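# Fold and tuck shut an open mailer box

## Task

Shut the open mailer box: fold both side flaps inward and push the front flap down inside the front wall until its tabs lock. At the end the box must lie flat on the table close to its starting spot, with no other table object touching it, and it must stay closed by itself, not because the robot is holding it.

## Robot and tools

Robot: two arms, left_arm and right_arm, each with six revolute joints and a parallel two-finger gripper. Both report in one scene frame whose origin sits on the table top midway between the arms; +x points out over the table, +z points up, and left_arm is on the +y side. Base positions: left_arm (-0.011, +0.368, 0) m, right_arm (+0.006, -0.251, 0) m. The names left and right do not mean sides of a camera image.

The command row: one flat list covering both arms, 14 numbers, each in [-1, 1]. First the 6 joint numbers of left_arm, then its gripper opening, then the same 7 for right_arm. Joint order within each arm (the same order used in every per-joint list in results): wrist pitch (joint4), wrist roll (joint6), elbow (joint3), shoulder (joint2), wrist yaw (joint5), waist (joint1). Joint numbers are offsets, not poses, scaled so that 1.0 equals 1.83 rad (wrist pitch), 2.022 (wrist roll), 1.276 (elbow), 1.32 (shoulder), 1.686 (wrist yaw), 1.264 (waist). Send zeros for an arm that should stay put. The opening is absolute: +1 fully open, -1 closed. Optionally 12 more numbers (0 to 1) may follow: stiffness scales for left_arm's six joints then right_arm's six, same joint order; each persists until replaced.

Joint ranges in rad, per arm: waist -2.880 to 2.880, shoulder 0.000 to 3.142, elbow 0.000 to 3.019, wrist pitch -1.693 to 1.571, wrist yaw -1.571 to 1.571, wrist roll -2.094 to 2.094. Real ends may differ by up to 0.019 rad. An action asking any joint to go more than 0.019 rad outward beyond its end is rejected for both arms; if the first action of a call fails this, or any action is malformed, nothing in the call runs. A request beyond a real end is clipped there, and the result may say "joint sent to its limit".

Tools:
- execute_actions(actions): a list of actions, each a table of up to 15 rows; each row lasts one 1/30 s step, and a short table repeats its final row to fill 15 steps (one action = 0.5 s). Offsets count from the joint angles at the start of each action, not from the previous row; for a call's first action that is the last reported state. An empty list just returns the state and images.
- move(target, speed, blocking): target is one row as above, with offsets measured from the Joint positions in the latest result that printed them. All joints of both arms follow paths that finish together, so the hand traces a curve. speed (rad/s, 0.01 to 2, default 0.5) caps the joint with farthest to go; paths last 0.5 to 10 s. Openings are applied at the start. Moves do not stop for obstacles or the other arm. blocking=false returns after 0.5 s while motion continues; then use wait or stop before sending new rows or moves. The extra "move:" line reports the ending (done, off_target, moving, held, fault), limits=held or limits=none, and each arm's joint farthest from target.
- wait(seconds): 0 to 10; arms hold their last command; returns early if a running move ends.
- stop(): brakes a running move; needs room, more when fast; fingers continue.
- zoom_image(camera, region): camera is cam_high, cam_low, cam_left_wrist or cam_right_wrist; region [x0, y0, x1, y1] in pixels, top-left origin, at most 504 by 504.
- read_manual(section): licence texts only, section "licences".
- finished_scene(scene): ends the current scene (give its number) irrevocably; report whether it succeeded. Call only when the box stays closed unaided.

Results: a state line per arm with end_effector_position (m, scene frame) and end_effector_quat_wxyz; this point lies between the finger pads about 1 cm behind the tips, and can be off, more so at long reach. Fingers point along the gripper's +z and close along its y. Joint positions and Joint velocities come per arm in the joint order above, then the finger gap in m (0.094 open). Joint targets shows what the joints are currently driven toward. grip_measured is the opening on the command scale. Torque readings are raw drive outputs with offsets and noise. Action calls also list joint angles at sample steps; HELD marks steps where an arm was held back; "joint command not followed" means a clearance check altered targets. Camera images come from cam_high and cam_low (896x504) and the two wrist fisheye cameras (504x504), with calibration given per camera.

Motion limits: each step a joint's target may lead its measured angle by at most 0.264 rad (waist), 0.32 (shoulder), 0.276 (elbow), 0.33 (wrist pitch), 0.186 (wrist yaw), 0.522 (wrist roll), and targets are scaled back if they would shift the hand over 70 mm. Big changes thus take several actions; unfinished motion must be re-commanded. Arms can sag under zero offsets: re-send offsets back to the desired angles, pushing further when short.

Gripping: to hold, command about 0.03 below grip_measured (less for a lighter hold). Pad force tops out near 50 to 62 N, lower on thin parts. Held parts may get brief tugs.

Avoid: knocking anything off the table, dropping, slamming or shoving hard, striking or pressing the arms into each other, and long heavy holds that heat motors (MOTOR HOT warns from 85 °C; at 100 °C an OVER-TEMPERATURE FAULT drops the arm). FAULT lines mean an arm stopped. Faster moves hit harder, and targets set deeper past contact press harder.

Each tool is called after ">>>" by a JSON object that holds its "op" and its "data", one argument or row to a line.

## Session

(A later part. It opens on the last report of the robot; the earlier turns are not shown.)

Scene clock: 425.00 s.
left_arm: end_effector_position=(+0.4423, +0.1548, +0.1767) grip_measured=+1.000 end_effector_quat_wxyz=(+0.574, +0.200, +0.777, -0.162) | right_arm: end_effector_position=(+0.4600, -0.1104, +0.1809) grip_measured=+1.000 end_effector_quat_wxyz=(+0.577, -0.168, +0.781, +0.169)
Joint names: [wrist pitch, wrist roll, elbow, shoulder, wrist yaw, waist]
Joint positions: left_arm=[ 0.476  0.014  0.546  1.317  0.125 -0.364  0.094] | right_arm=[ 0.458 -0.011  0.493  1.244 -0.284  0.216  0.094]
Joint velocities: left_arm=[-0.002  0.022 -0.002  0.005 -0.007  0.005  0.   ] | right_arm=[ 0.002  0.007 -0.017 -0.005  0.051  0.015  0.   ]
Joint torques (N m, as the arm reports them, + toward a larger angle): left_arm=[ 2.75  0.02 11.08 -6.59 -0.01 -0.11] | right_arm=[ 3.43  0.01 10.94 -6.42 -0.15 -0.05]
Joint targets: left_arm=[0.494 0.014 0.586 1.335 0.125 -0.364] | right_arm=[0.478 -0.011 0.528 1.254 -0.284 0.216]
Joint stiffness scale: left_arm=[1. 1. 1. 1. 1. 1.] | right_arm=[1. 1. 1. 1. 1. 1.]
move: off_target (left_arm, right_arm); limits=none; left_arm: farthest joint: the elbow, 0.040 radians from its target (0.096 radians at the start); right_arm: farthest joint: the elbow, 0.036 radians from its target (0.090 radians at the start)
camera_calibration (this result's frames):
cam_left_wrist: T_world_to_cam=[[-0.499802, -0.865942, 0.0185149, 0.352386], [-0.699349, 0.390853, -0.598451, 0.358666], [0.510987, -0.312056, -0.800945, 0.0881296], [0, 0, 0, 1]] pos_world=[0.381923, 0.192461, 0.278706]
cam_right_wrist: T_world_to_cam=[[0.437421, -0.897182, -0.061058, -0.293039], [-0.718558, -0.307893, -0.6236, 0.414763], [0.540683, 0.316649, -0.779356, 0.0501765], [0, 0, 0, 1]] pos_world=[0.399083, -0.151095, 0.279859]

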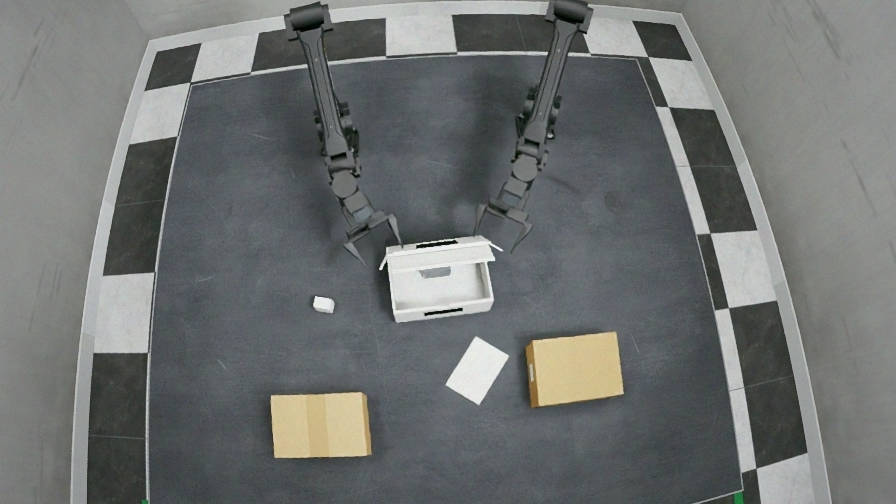

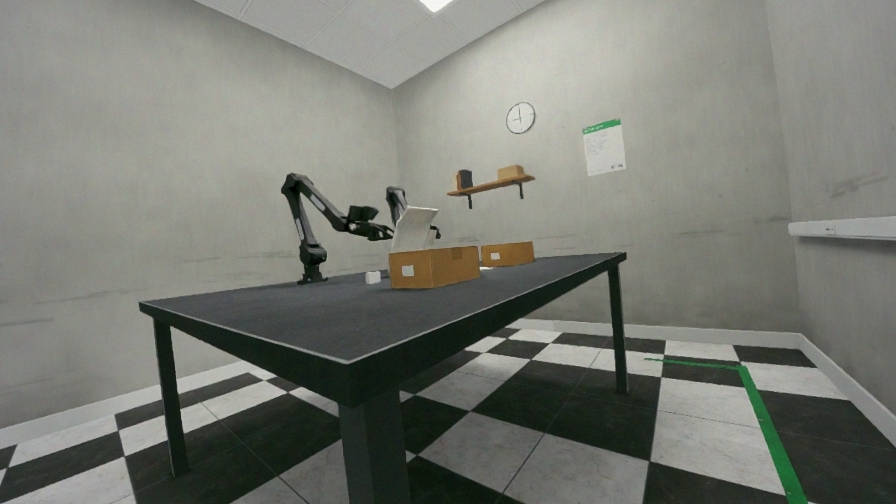

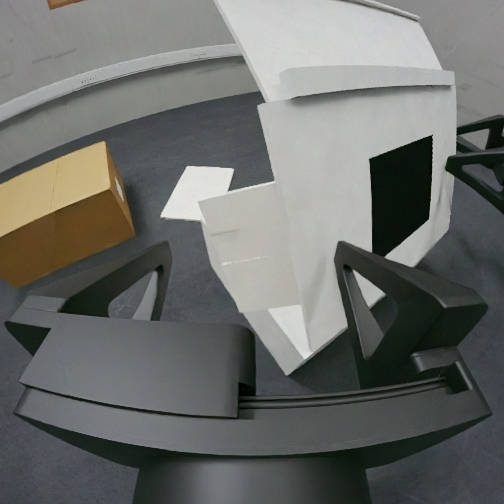

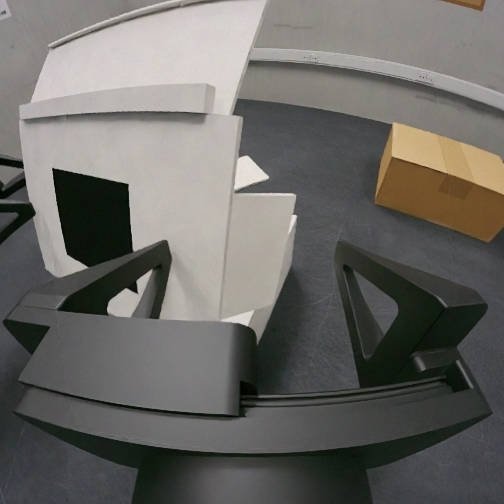

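>>> {"op": "move", "data": {
  "target": [0.02,0,0.094,0.097,-0.04,-0.115,1, 0.016,0,0.061,0.055,0.05,0.13,1],
  "speed": 0.12
}}

>>> {"op": "zoom_image", "data": {
  "camera": "cam_high",
  "region": [330, 190, 550, 320]
}}

Scene clock: 438.77 s.
left_arm: end_effector_position=(+0.4492, +0.1101, +0.1579) grip_measured=+1.000 end_effector_quat_wxyz=(+0.561, +0.215, +0.784, -0.157) | right_arm: end_effector_position=(+0.4627, -0.0671, +0.1702) grip_measured=+1.000 end_effector_quat_wxyz=(+0.567, -0.186, +0.786, +0.163)
Joint names: [wrist pitch, wrist roll, elbow, shoulder, wrist yaw, waist]
Joint positions: left_arm=[ 0.489  0.009  0.606  1.422  0.042 -0.464  0.094] | right_arm=[ 0.464 -0.011  0.527  1.306 -0.183  0.336  0.094]
Joint velocities: left_arm=[ 0.007  0.066 -0.012  0.005  0.022 -0.015  0.   ] | right_arm=[-0.012 -0.11  -0.002 -0.005  0.037  0.005  0.   ]
Joint torques (N m, as the arm reports them, + toward a larger angle): left_arm=[ 3.11  0.07 12.38 -7.41  0.64 -3.72] | right_arm=[ 3.71 -0.05 11.44 -6.29 -0.85  3.34]
Joint targets: left_arm=[0.513 0.015 0.666 1.445 0.057 -0.509] | right_arm=[0.488 -0.011 0.570 1.317 -0.200 0.380]
Joint stiffness scale: left_arm=[1. 1. 1. 1. 1. 1.] | right_arm=[1. 1. 1. 1. 1. 1.]
move: off_target (left_arm, right_arm); limits=none; left_arm: farthest joint: the elbow, 0.059 radians from its target (0.120 radians at the start); right_arm: farthest joint: the waist, 0.044 radians from its target (0.164 radians at the start)
camera_calibration (this result's frames):
cam_left_wrist: T_world_to_cam=[[-0.516405, -0.856344, 0.00102339, 0.326657], [-0.703198, 0.42337, -0.571201, 0.363621], [0.488711, -0.29569, -0.82081, 0.0669397], [0, 0, 0, 1]] pos_world=[0.39167, 0.145578, 0.262311]
cam_right_wrist: T_world_to_cam=[[0.457987, -0.888245, -0.0356131, -0.269302], [-0.718424, -0.346236, -0.603314, 0.41734], [0.52356, 0.301895, -0.796708, 0.0364965], [0, 0, 0, 1]] pos_world=[0.404056, -0.105726, 0.271274]

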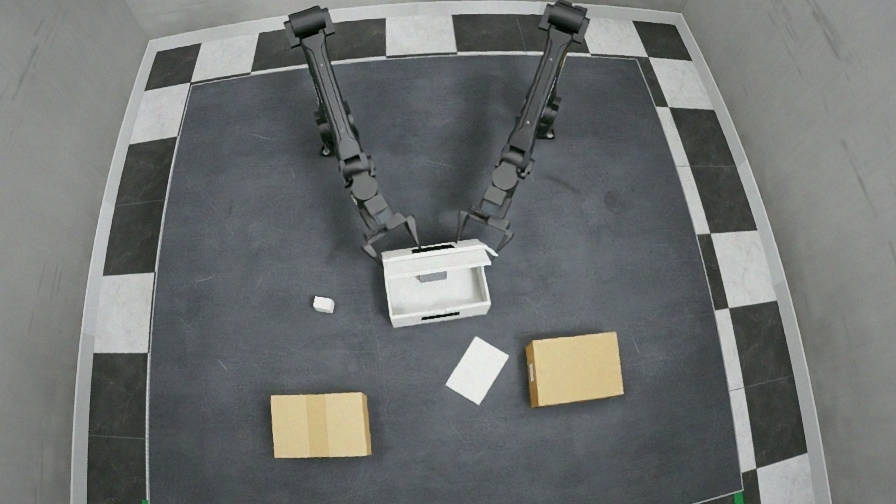

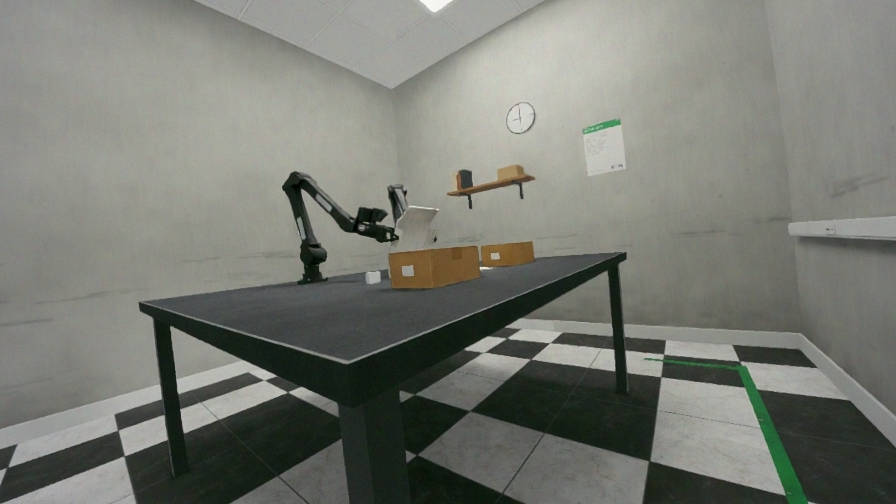

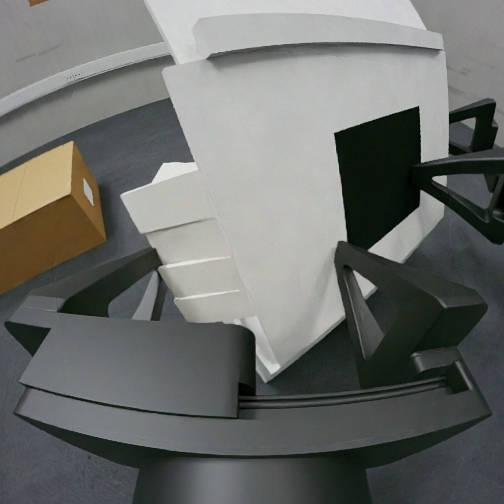

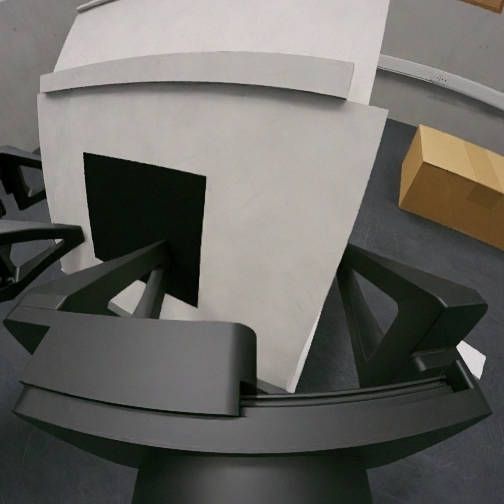

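Region (330, 190, 550, 320) of cam_high's 896x504 image, scaled by 2.291, with more detail than that image has; it fills the top 298 rows of this view, and the rest is white.

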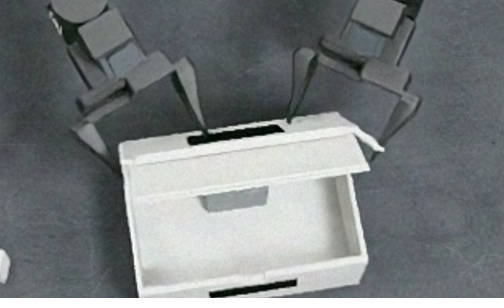

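>>> {"op": "move", "data": {
  "target": [-0.02,0,-0.1,-0.17,0,0.05,1, 0.01,0,0.03,0,0,0.008,1],
  "speed": 0.2
}}

>>> {"op": "move", "data": {
  "target": [0,0,0,0,-0.21,0,-1, 0.01,0,0.03,0,0,0.008,1],
  "speed": 0.4
}}

Scene clock: 468.97 s.
left_arm: end_effector_position=(+0.4126, +0.1606, +0.1824) grip_measured=+1.000 end_effector_quat_wxyz=(+0.583, +0.190, +0.777, -0.144) | right_arm: end_effector_position=(+0.4630, -0.0678, +0.1700) grip_measured=+1.000 end_effector_quat_wxyz=(+0.567, -0.185, +0.786, +0.162)
Joint names: [wrist pitch, wrist roll, elbow, shoulder, wrist yaw, waist]
Joint positions: left_arm=[ 0.457  0.009  0.474  1.216  0.04  -0.408  0.094] | right_arm=[ 0.464 -0.011  0.527  1.306 -0.178  0.336  0.094]
Joint velocities: left_arm=[-0.007 -0.022  0.007 -0.005 -0.022  0.005  0.   ] | right_arm=[-0.017  0.051 -0.007 -0.005  0.022 -0.005  0.   ]
Joint torques (N m, as the arm reports them, + toward a larger angle): left_arm=[ 1.72  0.02  8.19 -7.89  0.06  0.43] | right_arm=[ 3.29 -0.05 11.17 -7.24 -0.28 -0.03]
Joint targets: left_arm=[0.453 0.009 0.479 1.198 0.042 -0.401] | right_arm=[0.483 -0.011 0.565 1.306 -0.182 0.347]
Joint stiffness scale: left_arm=[1. 1. 1. 1. 1. 1.] | right_arm=[1. 1. 1. 1. 1. 1.]
move: off_target (right_arm); limits=none; left_arm: farthest joint: the shoulder, 0.018 radians from its target (0.225 radians at the start); right_arm: farthest joint: the elbow, 0.039 radians from its target (0.038 radians at the start)
camera_calibration (this result's frames):
cam_left_wrist: T_world_to_cam=[[-0.465547, -0.885023, -0.00112017, 0.334967], [-0.703902, 0.371039, -0.605683, 0.345401], [0.536459, -0.281185, -0.795705, 0.093268], [0, 0, 0, 1]] pos_world=[0.349037, 0.194522, 0.283793]
cam_right_wrist: T_world_to_cam=[[0.454441, -0.890113, -0.034389, -0.268703], [-0.719772, -0.344183, -0.602882, 0.417812], [0.524797, 0.298726, -0.797089, 0.03568], [0, 0, 0, 1]] pos_world=[0.404114, -0.106031, 0.271091]

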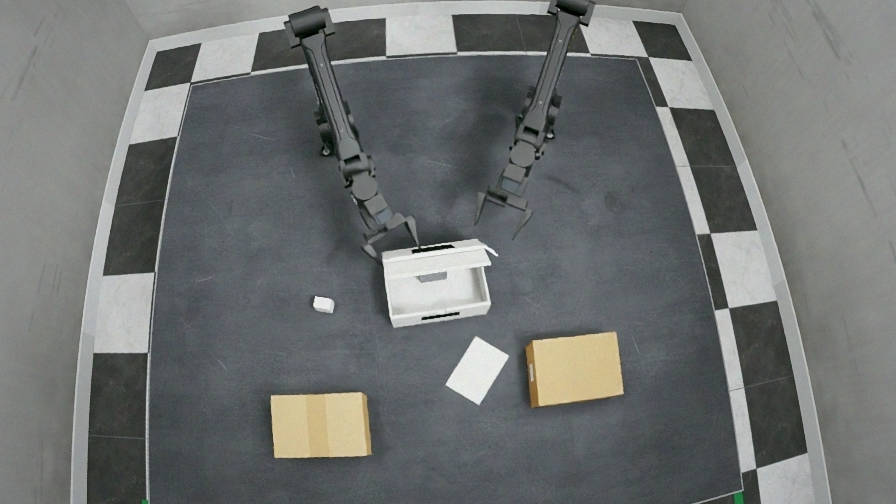

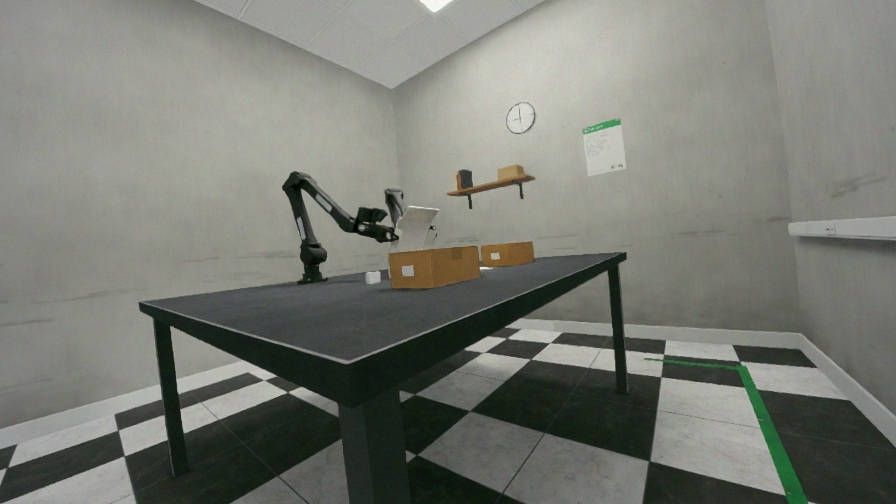

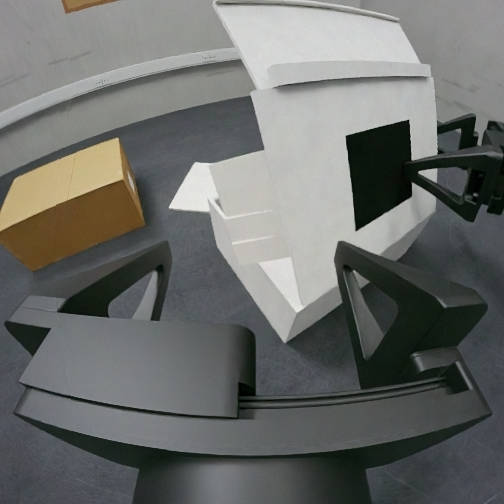

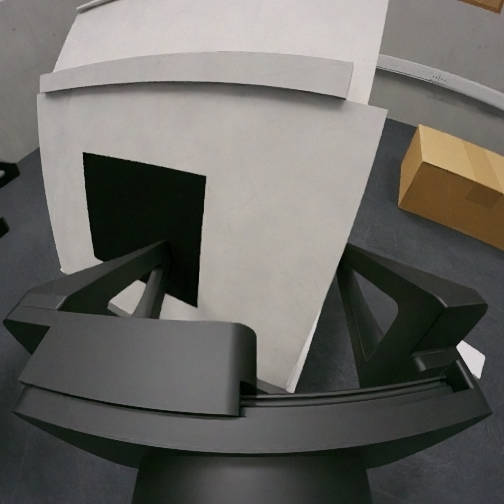

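Scene clock: 470.17 s.
left_arm: end_effector_position=(+0.4296, +0.2181, +0.1825) grip_measured=-0.991 end_effector_quat_wxyz=(+0.604, +0.086, +0.792, -0.006) | right_arm: end_effector_position=(+0.4630, -0.0679, +0.1700) grip_measured=+1.000 end_effector_quat_wxyz=(+0.567, -0.185, +0.786, +0.161)
Joint names: [wrist pitch, wrist roll, elbow, shoulder, wrist yaw, waist]
Joint positions: left_arm=[ 0.457  0.009  0.47   1.216 -0.31  -0.408  0.   ] | right_arm=[ 0.464 -0.011  0.527  1.306 -0.178  0.336  0.094]
Joint velocities: left_arm=[-0.012  0.022 -0.007 -0.015  0.051 -0.005  0.   ] | right_arm=[ 0.002  0.125 -0.002 -0.005 -0.022  0.005  0.   ]
Joint torques (N m, as the arm reports them, + toward a larger angle): left_arm=[ 1.95  0.01  8.13 -6.64 -0.31 -0.22] | right_arm=[ 3.28 -0.02 11.   -6.99 -0.14  1.08]
Joint targets: left_arm=[0.457 0.009 0.474 1.216 -0.314 -0.408] | right_arm=[0.483 -0.011 0.565 1.306 -0.179 0.347]
Joint stiffness scale: left_arm=[1. 1. 1. 1. 1. 1.] | right_arm=[1. 1. 1. 1. 1. 1.]
move: off_target (right_arm); limits=none; left_arm: farthest joint: the elbow, 0.004 radians from its target (0.000 radians at the start); right_arm: farthest joint: the elbow, 0.039 radians from its target (0.039 radians at the start)
camera_calibration (this result's frames):
cam_left_wrist: T_world_to_cam=[[-0.146702, -0.984224, -0.0989058, 0.296299], [-0.77325, 0.17646, -0.609053, 0.408958], [0.616898, -0.0128702, -0.786938, 0.00572545], [0, 0, 0, 1]] pos_world=[0.356162, 0.219534, 0.282889]
cam_right_wrist: T_world_to_cam=[[0.453797, -0.89045, -0.0341556, -0.268598], [-0.719977, -0.343795, -0.602858, 0.417929], [0.525072, 0.298167, -0.797117, 0.0355154], [0, 0, 0, 1]] pos_world=[0.404141, -0.106081, 0.271088]

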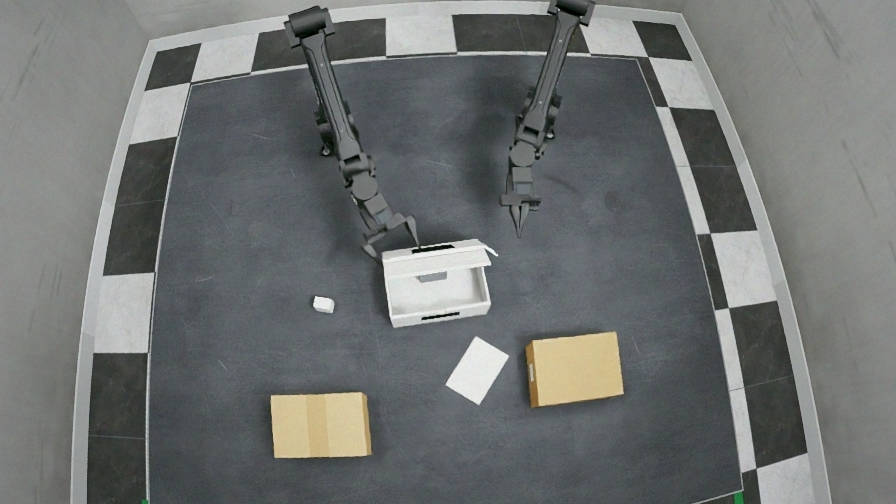

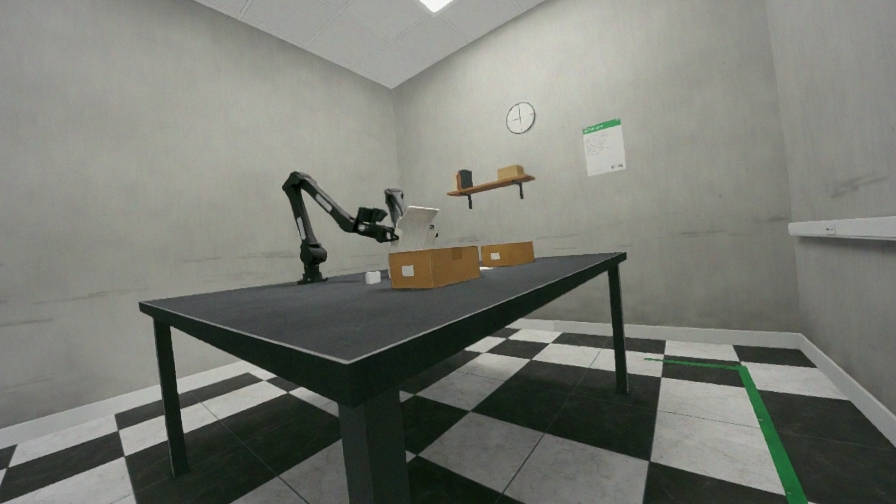

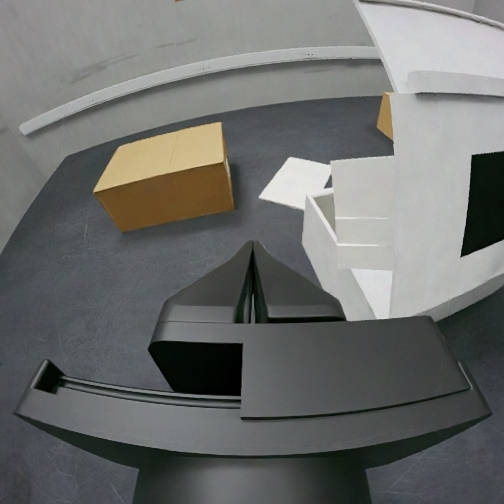

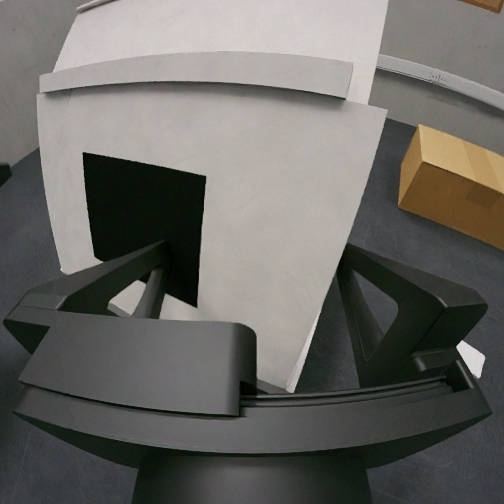

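>>> {"op": "move", "data": {
  "target": [0.018,0,0.17,0.163,0,0,-1, 0.01,0,0.03,0,0,0.008,1],
  "speed": 0.25
}}

>>> {"op": "move", "data": {
  "target": [0.01,0,0.045,0.025,0.1,-0.025,-1, 0.01,0,0.03,0,0,0.008,1],
  "speed": 0.12
}}

>>> {"op": "zoom_image", "data": {
  "camera": "cam_high",
  "region": [330, 200, 550, 330]
}}

Scene clock: 483.40 s.
left_arm: end_effector_position=(+0.4927, +0.1884, +0.1791) grip_measured=-0.991 end_effector_quat_wxyz=(+0.600, +0.087, +0.795, -0.004) | right_arm: end_effector_position=(+0.4630, -0.0679, +0.1700) grip_measured=+1.000 end_effector_quat_wxyz=(+0.567, -0.185, +0.786, +0.161)
Joint names: [wrist pitch, wrist roll, elbow, shoulder, wrist yaw, waist]
Joint positions: left_arm=[ 0.472  0.009  0.647  1.417 -0.31  -0.408  0.   ] | right_arm=[ 0.464 -0.011  0.527  1.306 -0.178  0.336  0.094]
Joint velocities: left_arm=[-0.002  0.007 -0.002 -0.005  0.007 -0.005 -0.   ] | right_arm=[-0.017 -0.051  0.007 -0.005 -0.022 -0.015  0.   ]
Joint torques (N m, as the arm reports them, + toward a larger angle): left_arm=[ 2.81  0.01 11.06 -8.26 -0.11 -0.18] | right_arm=[ 3.39 -0.01 11.02 -6.83 -0.15  0.01]
Joint targets: left_arm=[0.491 0.009 0.687 1.431 -0.310 -0.408] | right_arm=[0.483 -0.011 0.565 1.306 -0.178 0.347]
Joint stiffness scale: left_arm=[1. 1. 1. 1. 1. 1.] | right_arm=[1. 1. 1. 1. 1. 1.]
move: off_target (left_arm, right_arm); limits=none; left_arm: farthest joint: the elbow, 0.040 radians from its target (0.217 radians at the start); right_arm: farthest joint: the elbow, 0.039 radians from its target (0.039 radians at the start)
camera_calibration (this result's frames):
cam_left_wrist: T_world_to_cam=[[-0.147637, -0.983783, -0.101851, 0.276871], [-0.778889, 0.179114, -0.601041, 0.461825], [0.609537, -0.00940565, -0.792702, -0.0322933], [0, 0, 0, 1]] pos_world=[0.420271, 0.189358, 0.280177]
cam_right_wrist: T_world_to_cam=[[0.453797, -0.89045, -0.0341556, -0.268598], [-0.719977, -0.343795, -0.602858, 0.417929], [0.525072, 0.298167, -0.797117, 0.0355154], [0, 0, 0, 1]] pos_world=[0.404141, -0.106081, 0.271088]

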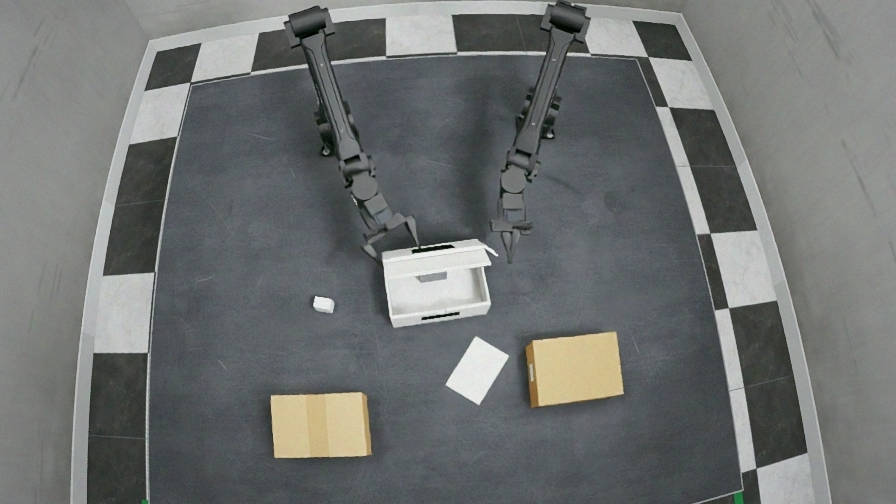

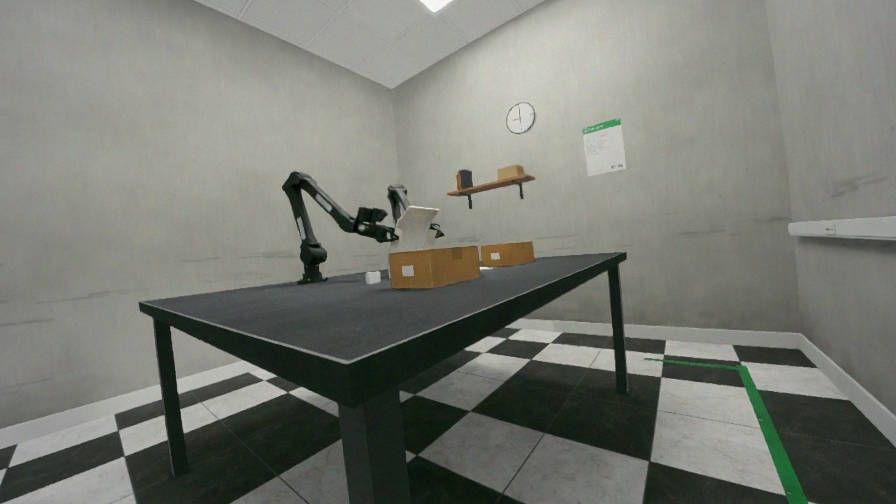

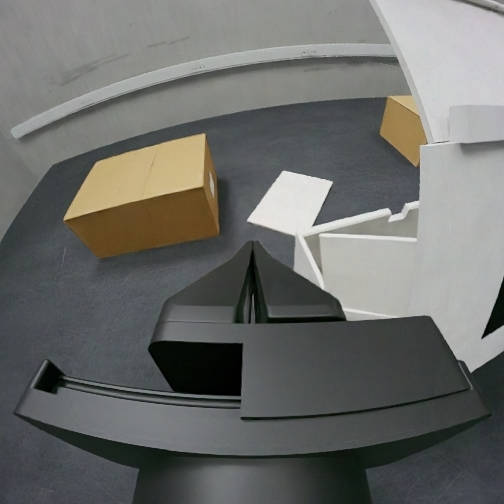

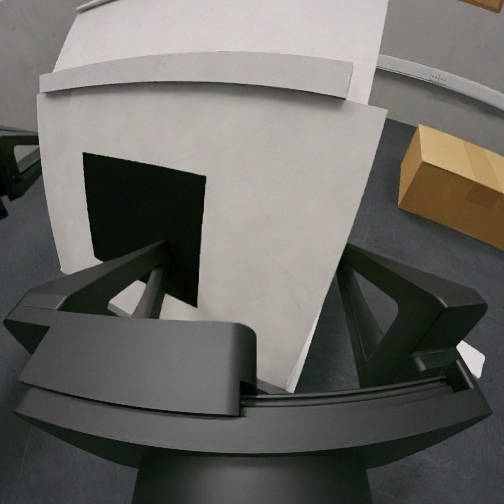

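Scene clock: 485.07 s.
left_arm: end_effector_position=(+0.4880, +0.1571, +0.1739) grip_measured=-0.992 end_effector_quat_wxyz=(+0.590, +0.136, +0.793, -0.065) | right_arm: end_effector_position=(+0.4632, -0.0682, +0.1700) grip_measured=+1.000 end_effector_quat_wxyz=(+0.567, -0.184, +0.786, +0.161)
Joint names: [wrist pitch, wrist roll, elbow, shoulder, wrist yaw, waist]
Joint positions: left_arm=[ 0.472  0.009  0.654  1.431 -0.163 -0.418  0.   ] | right_arm=[ 0.464 -0.011  0.527  1.306 -0.176  0.336  0.094]
Joint velocities: left_arm=[ 0.002 -0.007 -0.007 -0.005  0.022  0.005  0.001] | right_arm=[ 0.012  0.037  0.002 -0.015 -0.007 -0.005  0.   ]
Joint torques (N m, as the arm reports them, + toward a larger angle): left_arm=[ 2.83  0.01 11.85 -8.22  0.86 -1.74] | right_arm=[ 3.35 -0.04 10.99 -7.01 -0.2   0.96]
Joint targets: left_arm=[0.491 0.009 0.704 1.450 -0.141 -0.439] | right_arm=[0.483 -0.011 0.565 1.306 -0.177 0.347]
Joint stiffness scale: left_arm=[1. 1. 1. 1. 1. 1.] | right_arm=[1. 1. 1. 1. 1. 1.]
move: off_target (left_arm, right_arm); limits=none; left_arm: farthest joint: the elbow, 0.051 radians from its target (0.058 radians at the start); right_arm: farthest joint: the elbow, 0.039 radians from its target (0.039 radians at the start)
camera_calibration (this result's frames):
cam_left_wrist: T_world_to_cam=[[-0.296114, -0.953211, -0.0608725, 0.305424], [-0.75936, 0.273595, -0.590355, 0.434358], [0.579387, -0.128588, -0.804845, 0.00176757], [0, 0, 0, 1]] pos_world=[0.41925, 0.172522, 0.27644]
cam_right_wrist: T_world_to_cam=[[0.452188, -0.891291, -0.033572, -0.268337], [-0.720487, -0.342827, -0.6028, 0.418223], [0.525761, 0.296767, -0.797186, 0.0351041], [0, 0, 0, 1]] pos_world=[0.404207, -0.106206, 0.27108]

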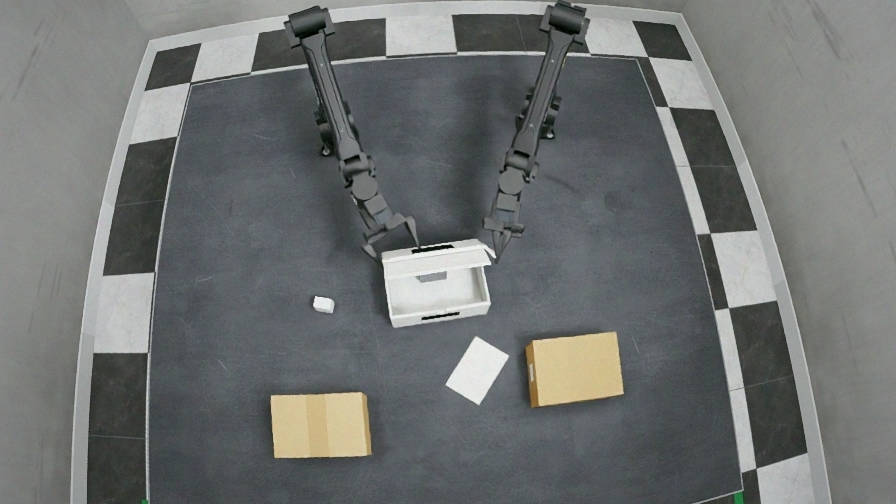

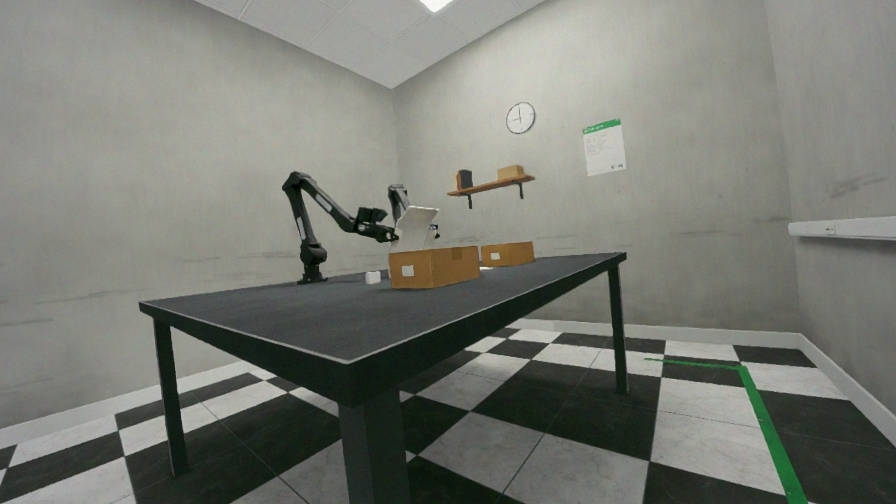

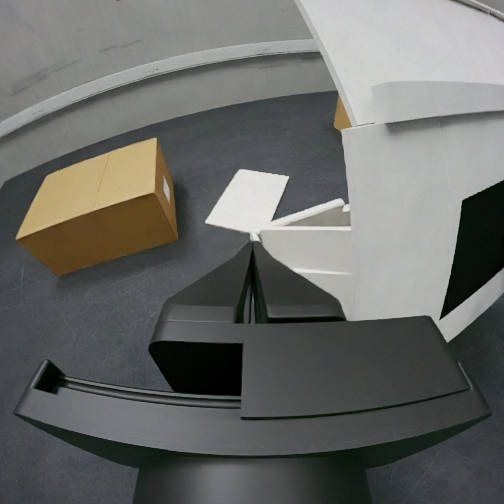

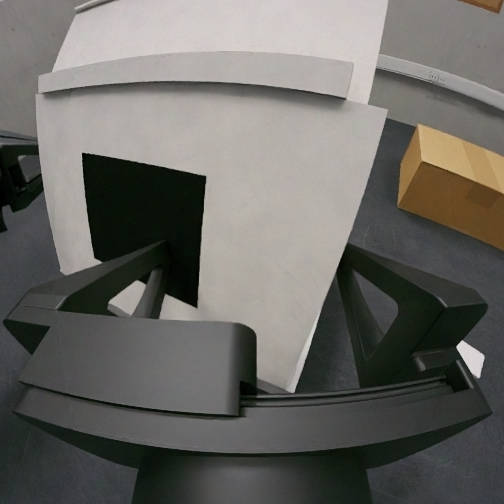

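Region (330, 200, 550, 330) of cam_high's 896x504 image, scaled by 2.291, with more detail than that image has; it fills the top 298 rows of this view, and the rest is white.

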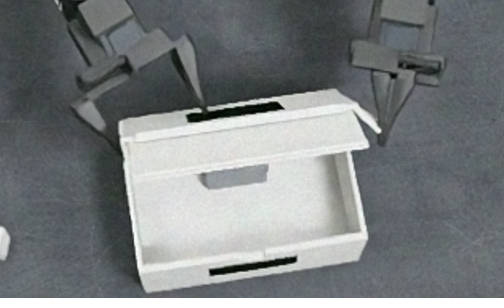

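>>> {"op": "move", "data": {
  "target": [0.02,0,0.075,0.048,0.035,-0.015,-1, 0.01,0,0.03,0,0,0.008,1],
  "speed": 0.08
}}

>>> {"op": "zoom_image", "data": {
  "camera": "cam_high",
  "region": [330, 200, 550, 330]
}}

Scene clock: 495.20 s.
left_arm: end_effector_position=(+0.5010, +0.1451, +0.1711) grip_measured=-0.992 end_effector_quat_wxyz=(+0.588, +0.147, +0.791, -0.082) | right_arm: end_effector_position=(+0.4639, -0.0696, +0.1699) grip_measured=+1.000 end_effector_quat_wxyz=(+0.568, -0.182, +0.787, +0.157)
Joint names: [wrist pitch, wrist roll, elbow, shoulder, wrist yaw, waist]
Joint positions: left_arm=[ 0.483  0.009  0.693  1.477 -0.119 -0.414  0.   ] | right_arm=[ 0.464 -0.011  0.527  1.306 -0.167  0.336  0.094]
Joint velocities: left_arm=[ 0.002  0.007  0.007 -0.015  0.051 -0.005 -0.   ] | right_arm=[ 0.002  0.007  0.022 -0.005 -0.037  0.005  0.   ]
Joint torques (N m, as the arm reports them, + toward a larger angle): left_arm=[ 3.18  0.01 12.44 -8.88  0.59 -2.14] | right_arm=[ 3.42 -0.02 10.99 -7.   -0.54  0.74]
Joint targets: left_arm=[0.509 0.009 0.750 1.494 -0.104 -0.437] | right_arm=[0.483 -0.011 0.565 1.306 -0.176 0.347]
Joint stiffness scale: left_arm=[1. 1. 1. 1. 1. 1.] | right_arm=[1. 1. 1. 1. 1. 1.]
move: off_target (left_arm, right_arm); limits=none; left_arm: farthest joint: the elbow, 0.057 radians from its target (0.096 radians at the start); right_arm: farthest joint: the elbow, 0.039 radians from its target (0.039 radians at the start)
camera_calibration (this result's frames):
cam_left_wrist: T_world_to_cam=[[-0.331978, -0.94209, -0.0475099, 0.311745], [-0.750395, 0.294275, -0.59187, 0.438677], [0.571576, -0.160836, -0.804632, -0.0010012], [0, 0, 0, 1]] pos_world=[0.433246, 0.164439, 0.273645]
cam_right_wrist: T_world_to_cam=[[0.44444, -0.89528, -0.0307687, -0.26707], [-0.722913, -0.338165, -0.60253, 0.419626], [0.529028, 0.290031, -0.797503, 0.0331358], [0, 0, 0, 1]] pos_world=[0.40452, -0.10681, 0.271046]

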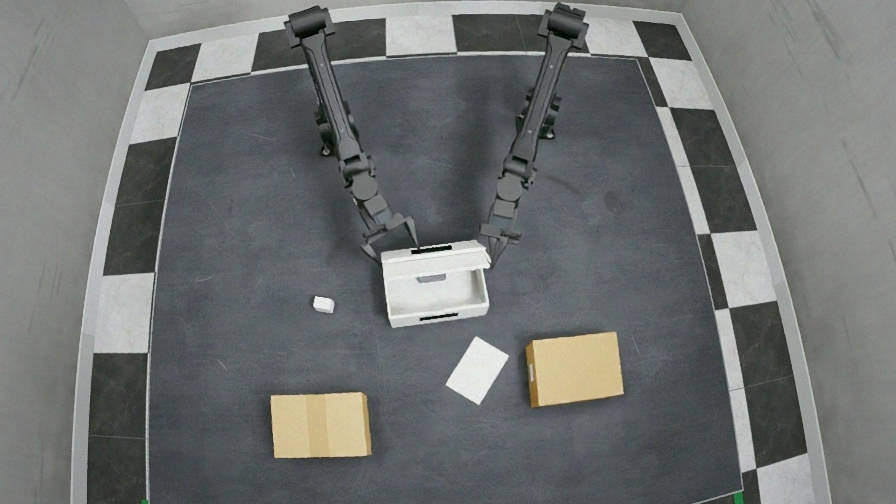

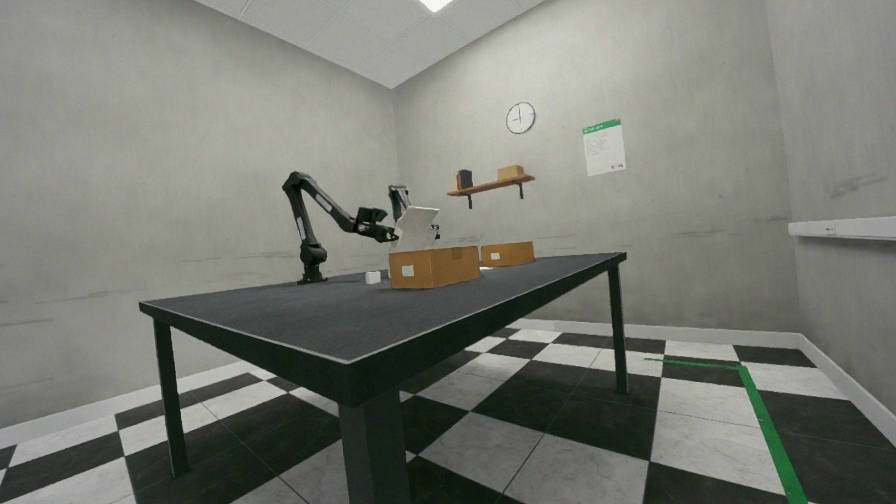

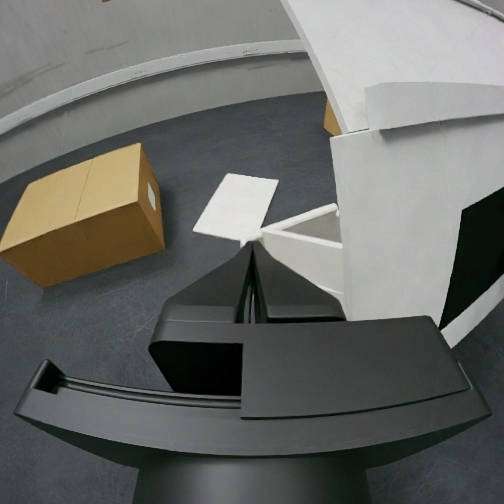

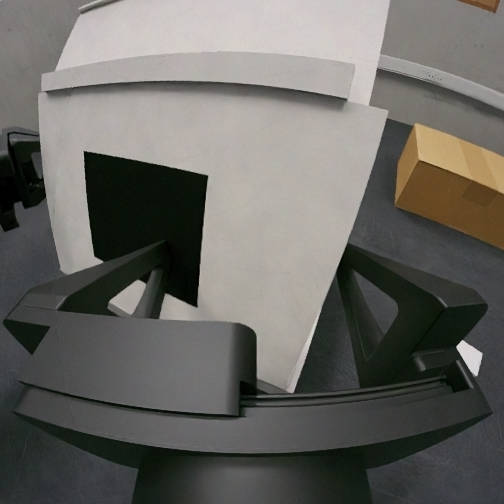

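Region (330, 200, 550, 330) of cam_high's 896x504 image, scaled by 2.291, with more detail than that image has; it fills the top 298 rows of this view, and the rest is white.

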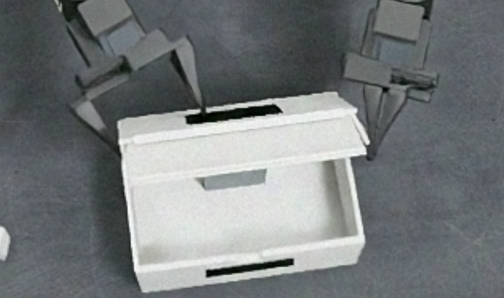

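>>> {"op": "move", "data": {
  "target": [0.014,0,0.05,0.015,0.16,0.02,-1, 0.01,0,0.03,0,-0.006,0.012,1],
  "speed": 0.12
}}

>>> {"op": "zoom_image", "data": {
  "camera": "cam_high",
  "region": [330, 200, 550, 330]
}}

Scene clock: 508.03 s.
left_arm: end_effector_position=(+0.4982, +0.1289, +0.1727) grip_measured=-0.992 end_effector_quat_wxyz=(+0.572, +0.200, +0.778, -0.166) | right_arm: end_effector_position=(+0.4634, -0.0697, +0.1704) grip_measured=+1.000 end_effector_quat_wxyz=(+0.569, -0.181, +0.787, +0.157)
Joint names: [wrist pitch, wrist roll, elbow, shoulder, wrist yaw, waist]
Joint positions: left_arm=[ 0.483  0.009  0.704  1.485  0.13  -0.366  0.   ] | right_arm=[ 0.464 -0.011  0.525  1.303 -0.167  0.336  0.094]
Joint velocities: left_arm=[-0.012  0.022  0.002  0.015 -0.11   0.005 -0.001] | right_arm=[ 0.002 -0.095  0.007  0.005 -0.007  0.005  0.   ]
Joint torques (N m, as the arm reports them, + toward a larger angle): left_arm=[ 3.18  0.02 12.05 -9.39  0.89 -1.9 ] | right_arm=[ 3.33  0.02 11.07 -6.67 -0.58  1.02]
Joint targets: left_arm=[0.509 0.009 0.756 1.497 0.151 -0.389] | right_arm=[0.483 -0.011 0.565 1.306 -0.177 0.352]
Joint stiffness scale: left_arm=[1. 1. 1. 1. 1. 1.] | right_arm=[1. 1. 1. 1. 1. 1.]
move: off_target (left_arm, right_arm); limits=none; left_arm: farthest joint: the elbow, 0.053 radians from its target (0.064 radians at the start); right_arm: farthest joint: the elbow, 0.040 radians from its target (0.039 radians at the start)
camera_calibration (this result's frames):
cam_left_wrist: T_world_to_cam=[[-0.504632, -0.862947, 0.0258681, 0.358707], [-0.700977, 0.392058, -0.595753, 0.405693], [0.503961, -0.318769, -0.802751, 0.0529438], [0, 0, 0, 1]] pos_world=[0.438715, 0.167367, 0.274915]
cam_right_wrist: T_world_to_cam=[[0.444473, -0.895269, -0.0306094, -0.267029], [-0.722258, -0.337947, -0.603436, 0.419409], [0.529894, 0.290319, -0.796823, 0.0333234], [0, 0, 0, 1]] pos_world=[0.403951, -0.106999, 0.271466]

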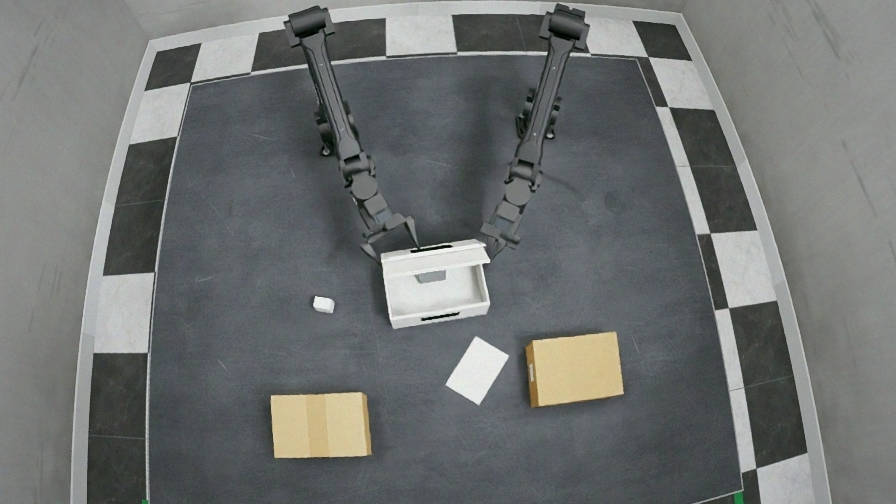

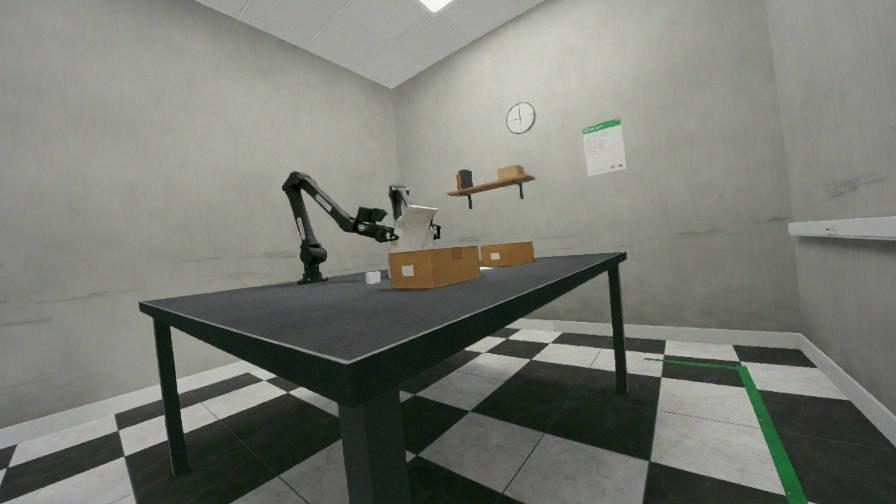

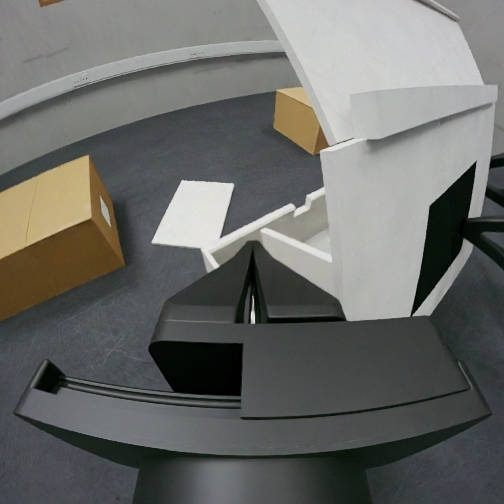

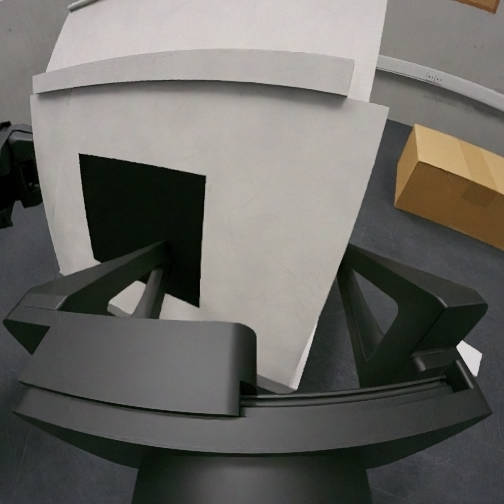

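Region (330, 200, 550, 330) of cam_high's 896x504 image, scaled by 2.291, with more detail than that image has; it fills the top 298 rows of this view, and the rest is white.

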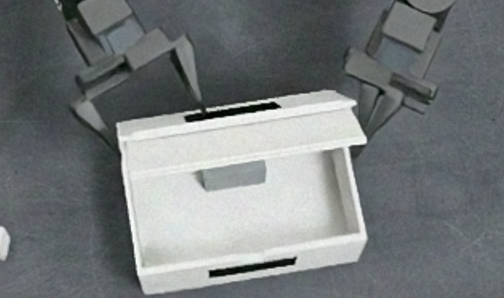

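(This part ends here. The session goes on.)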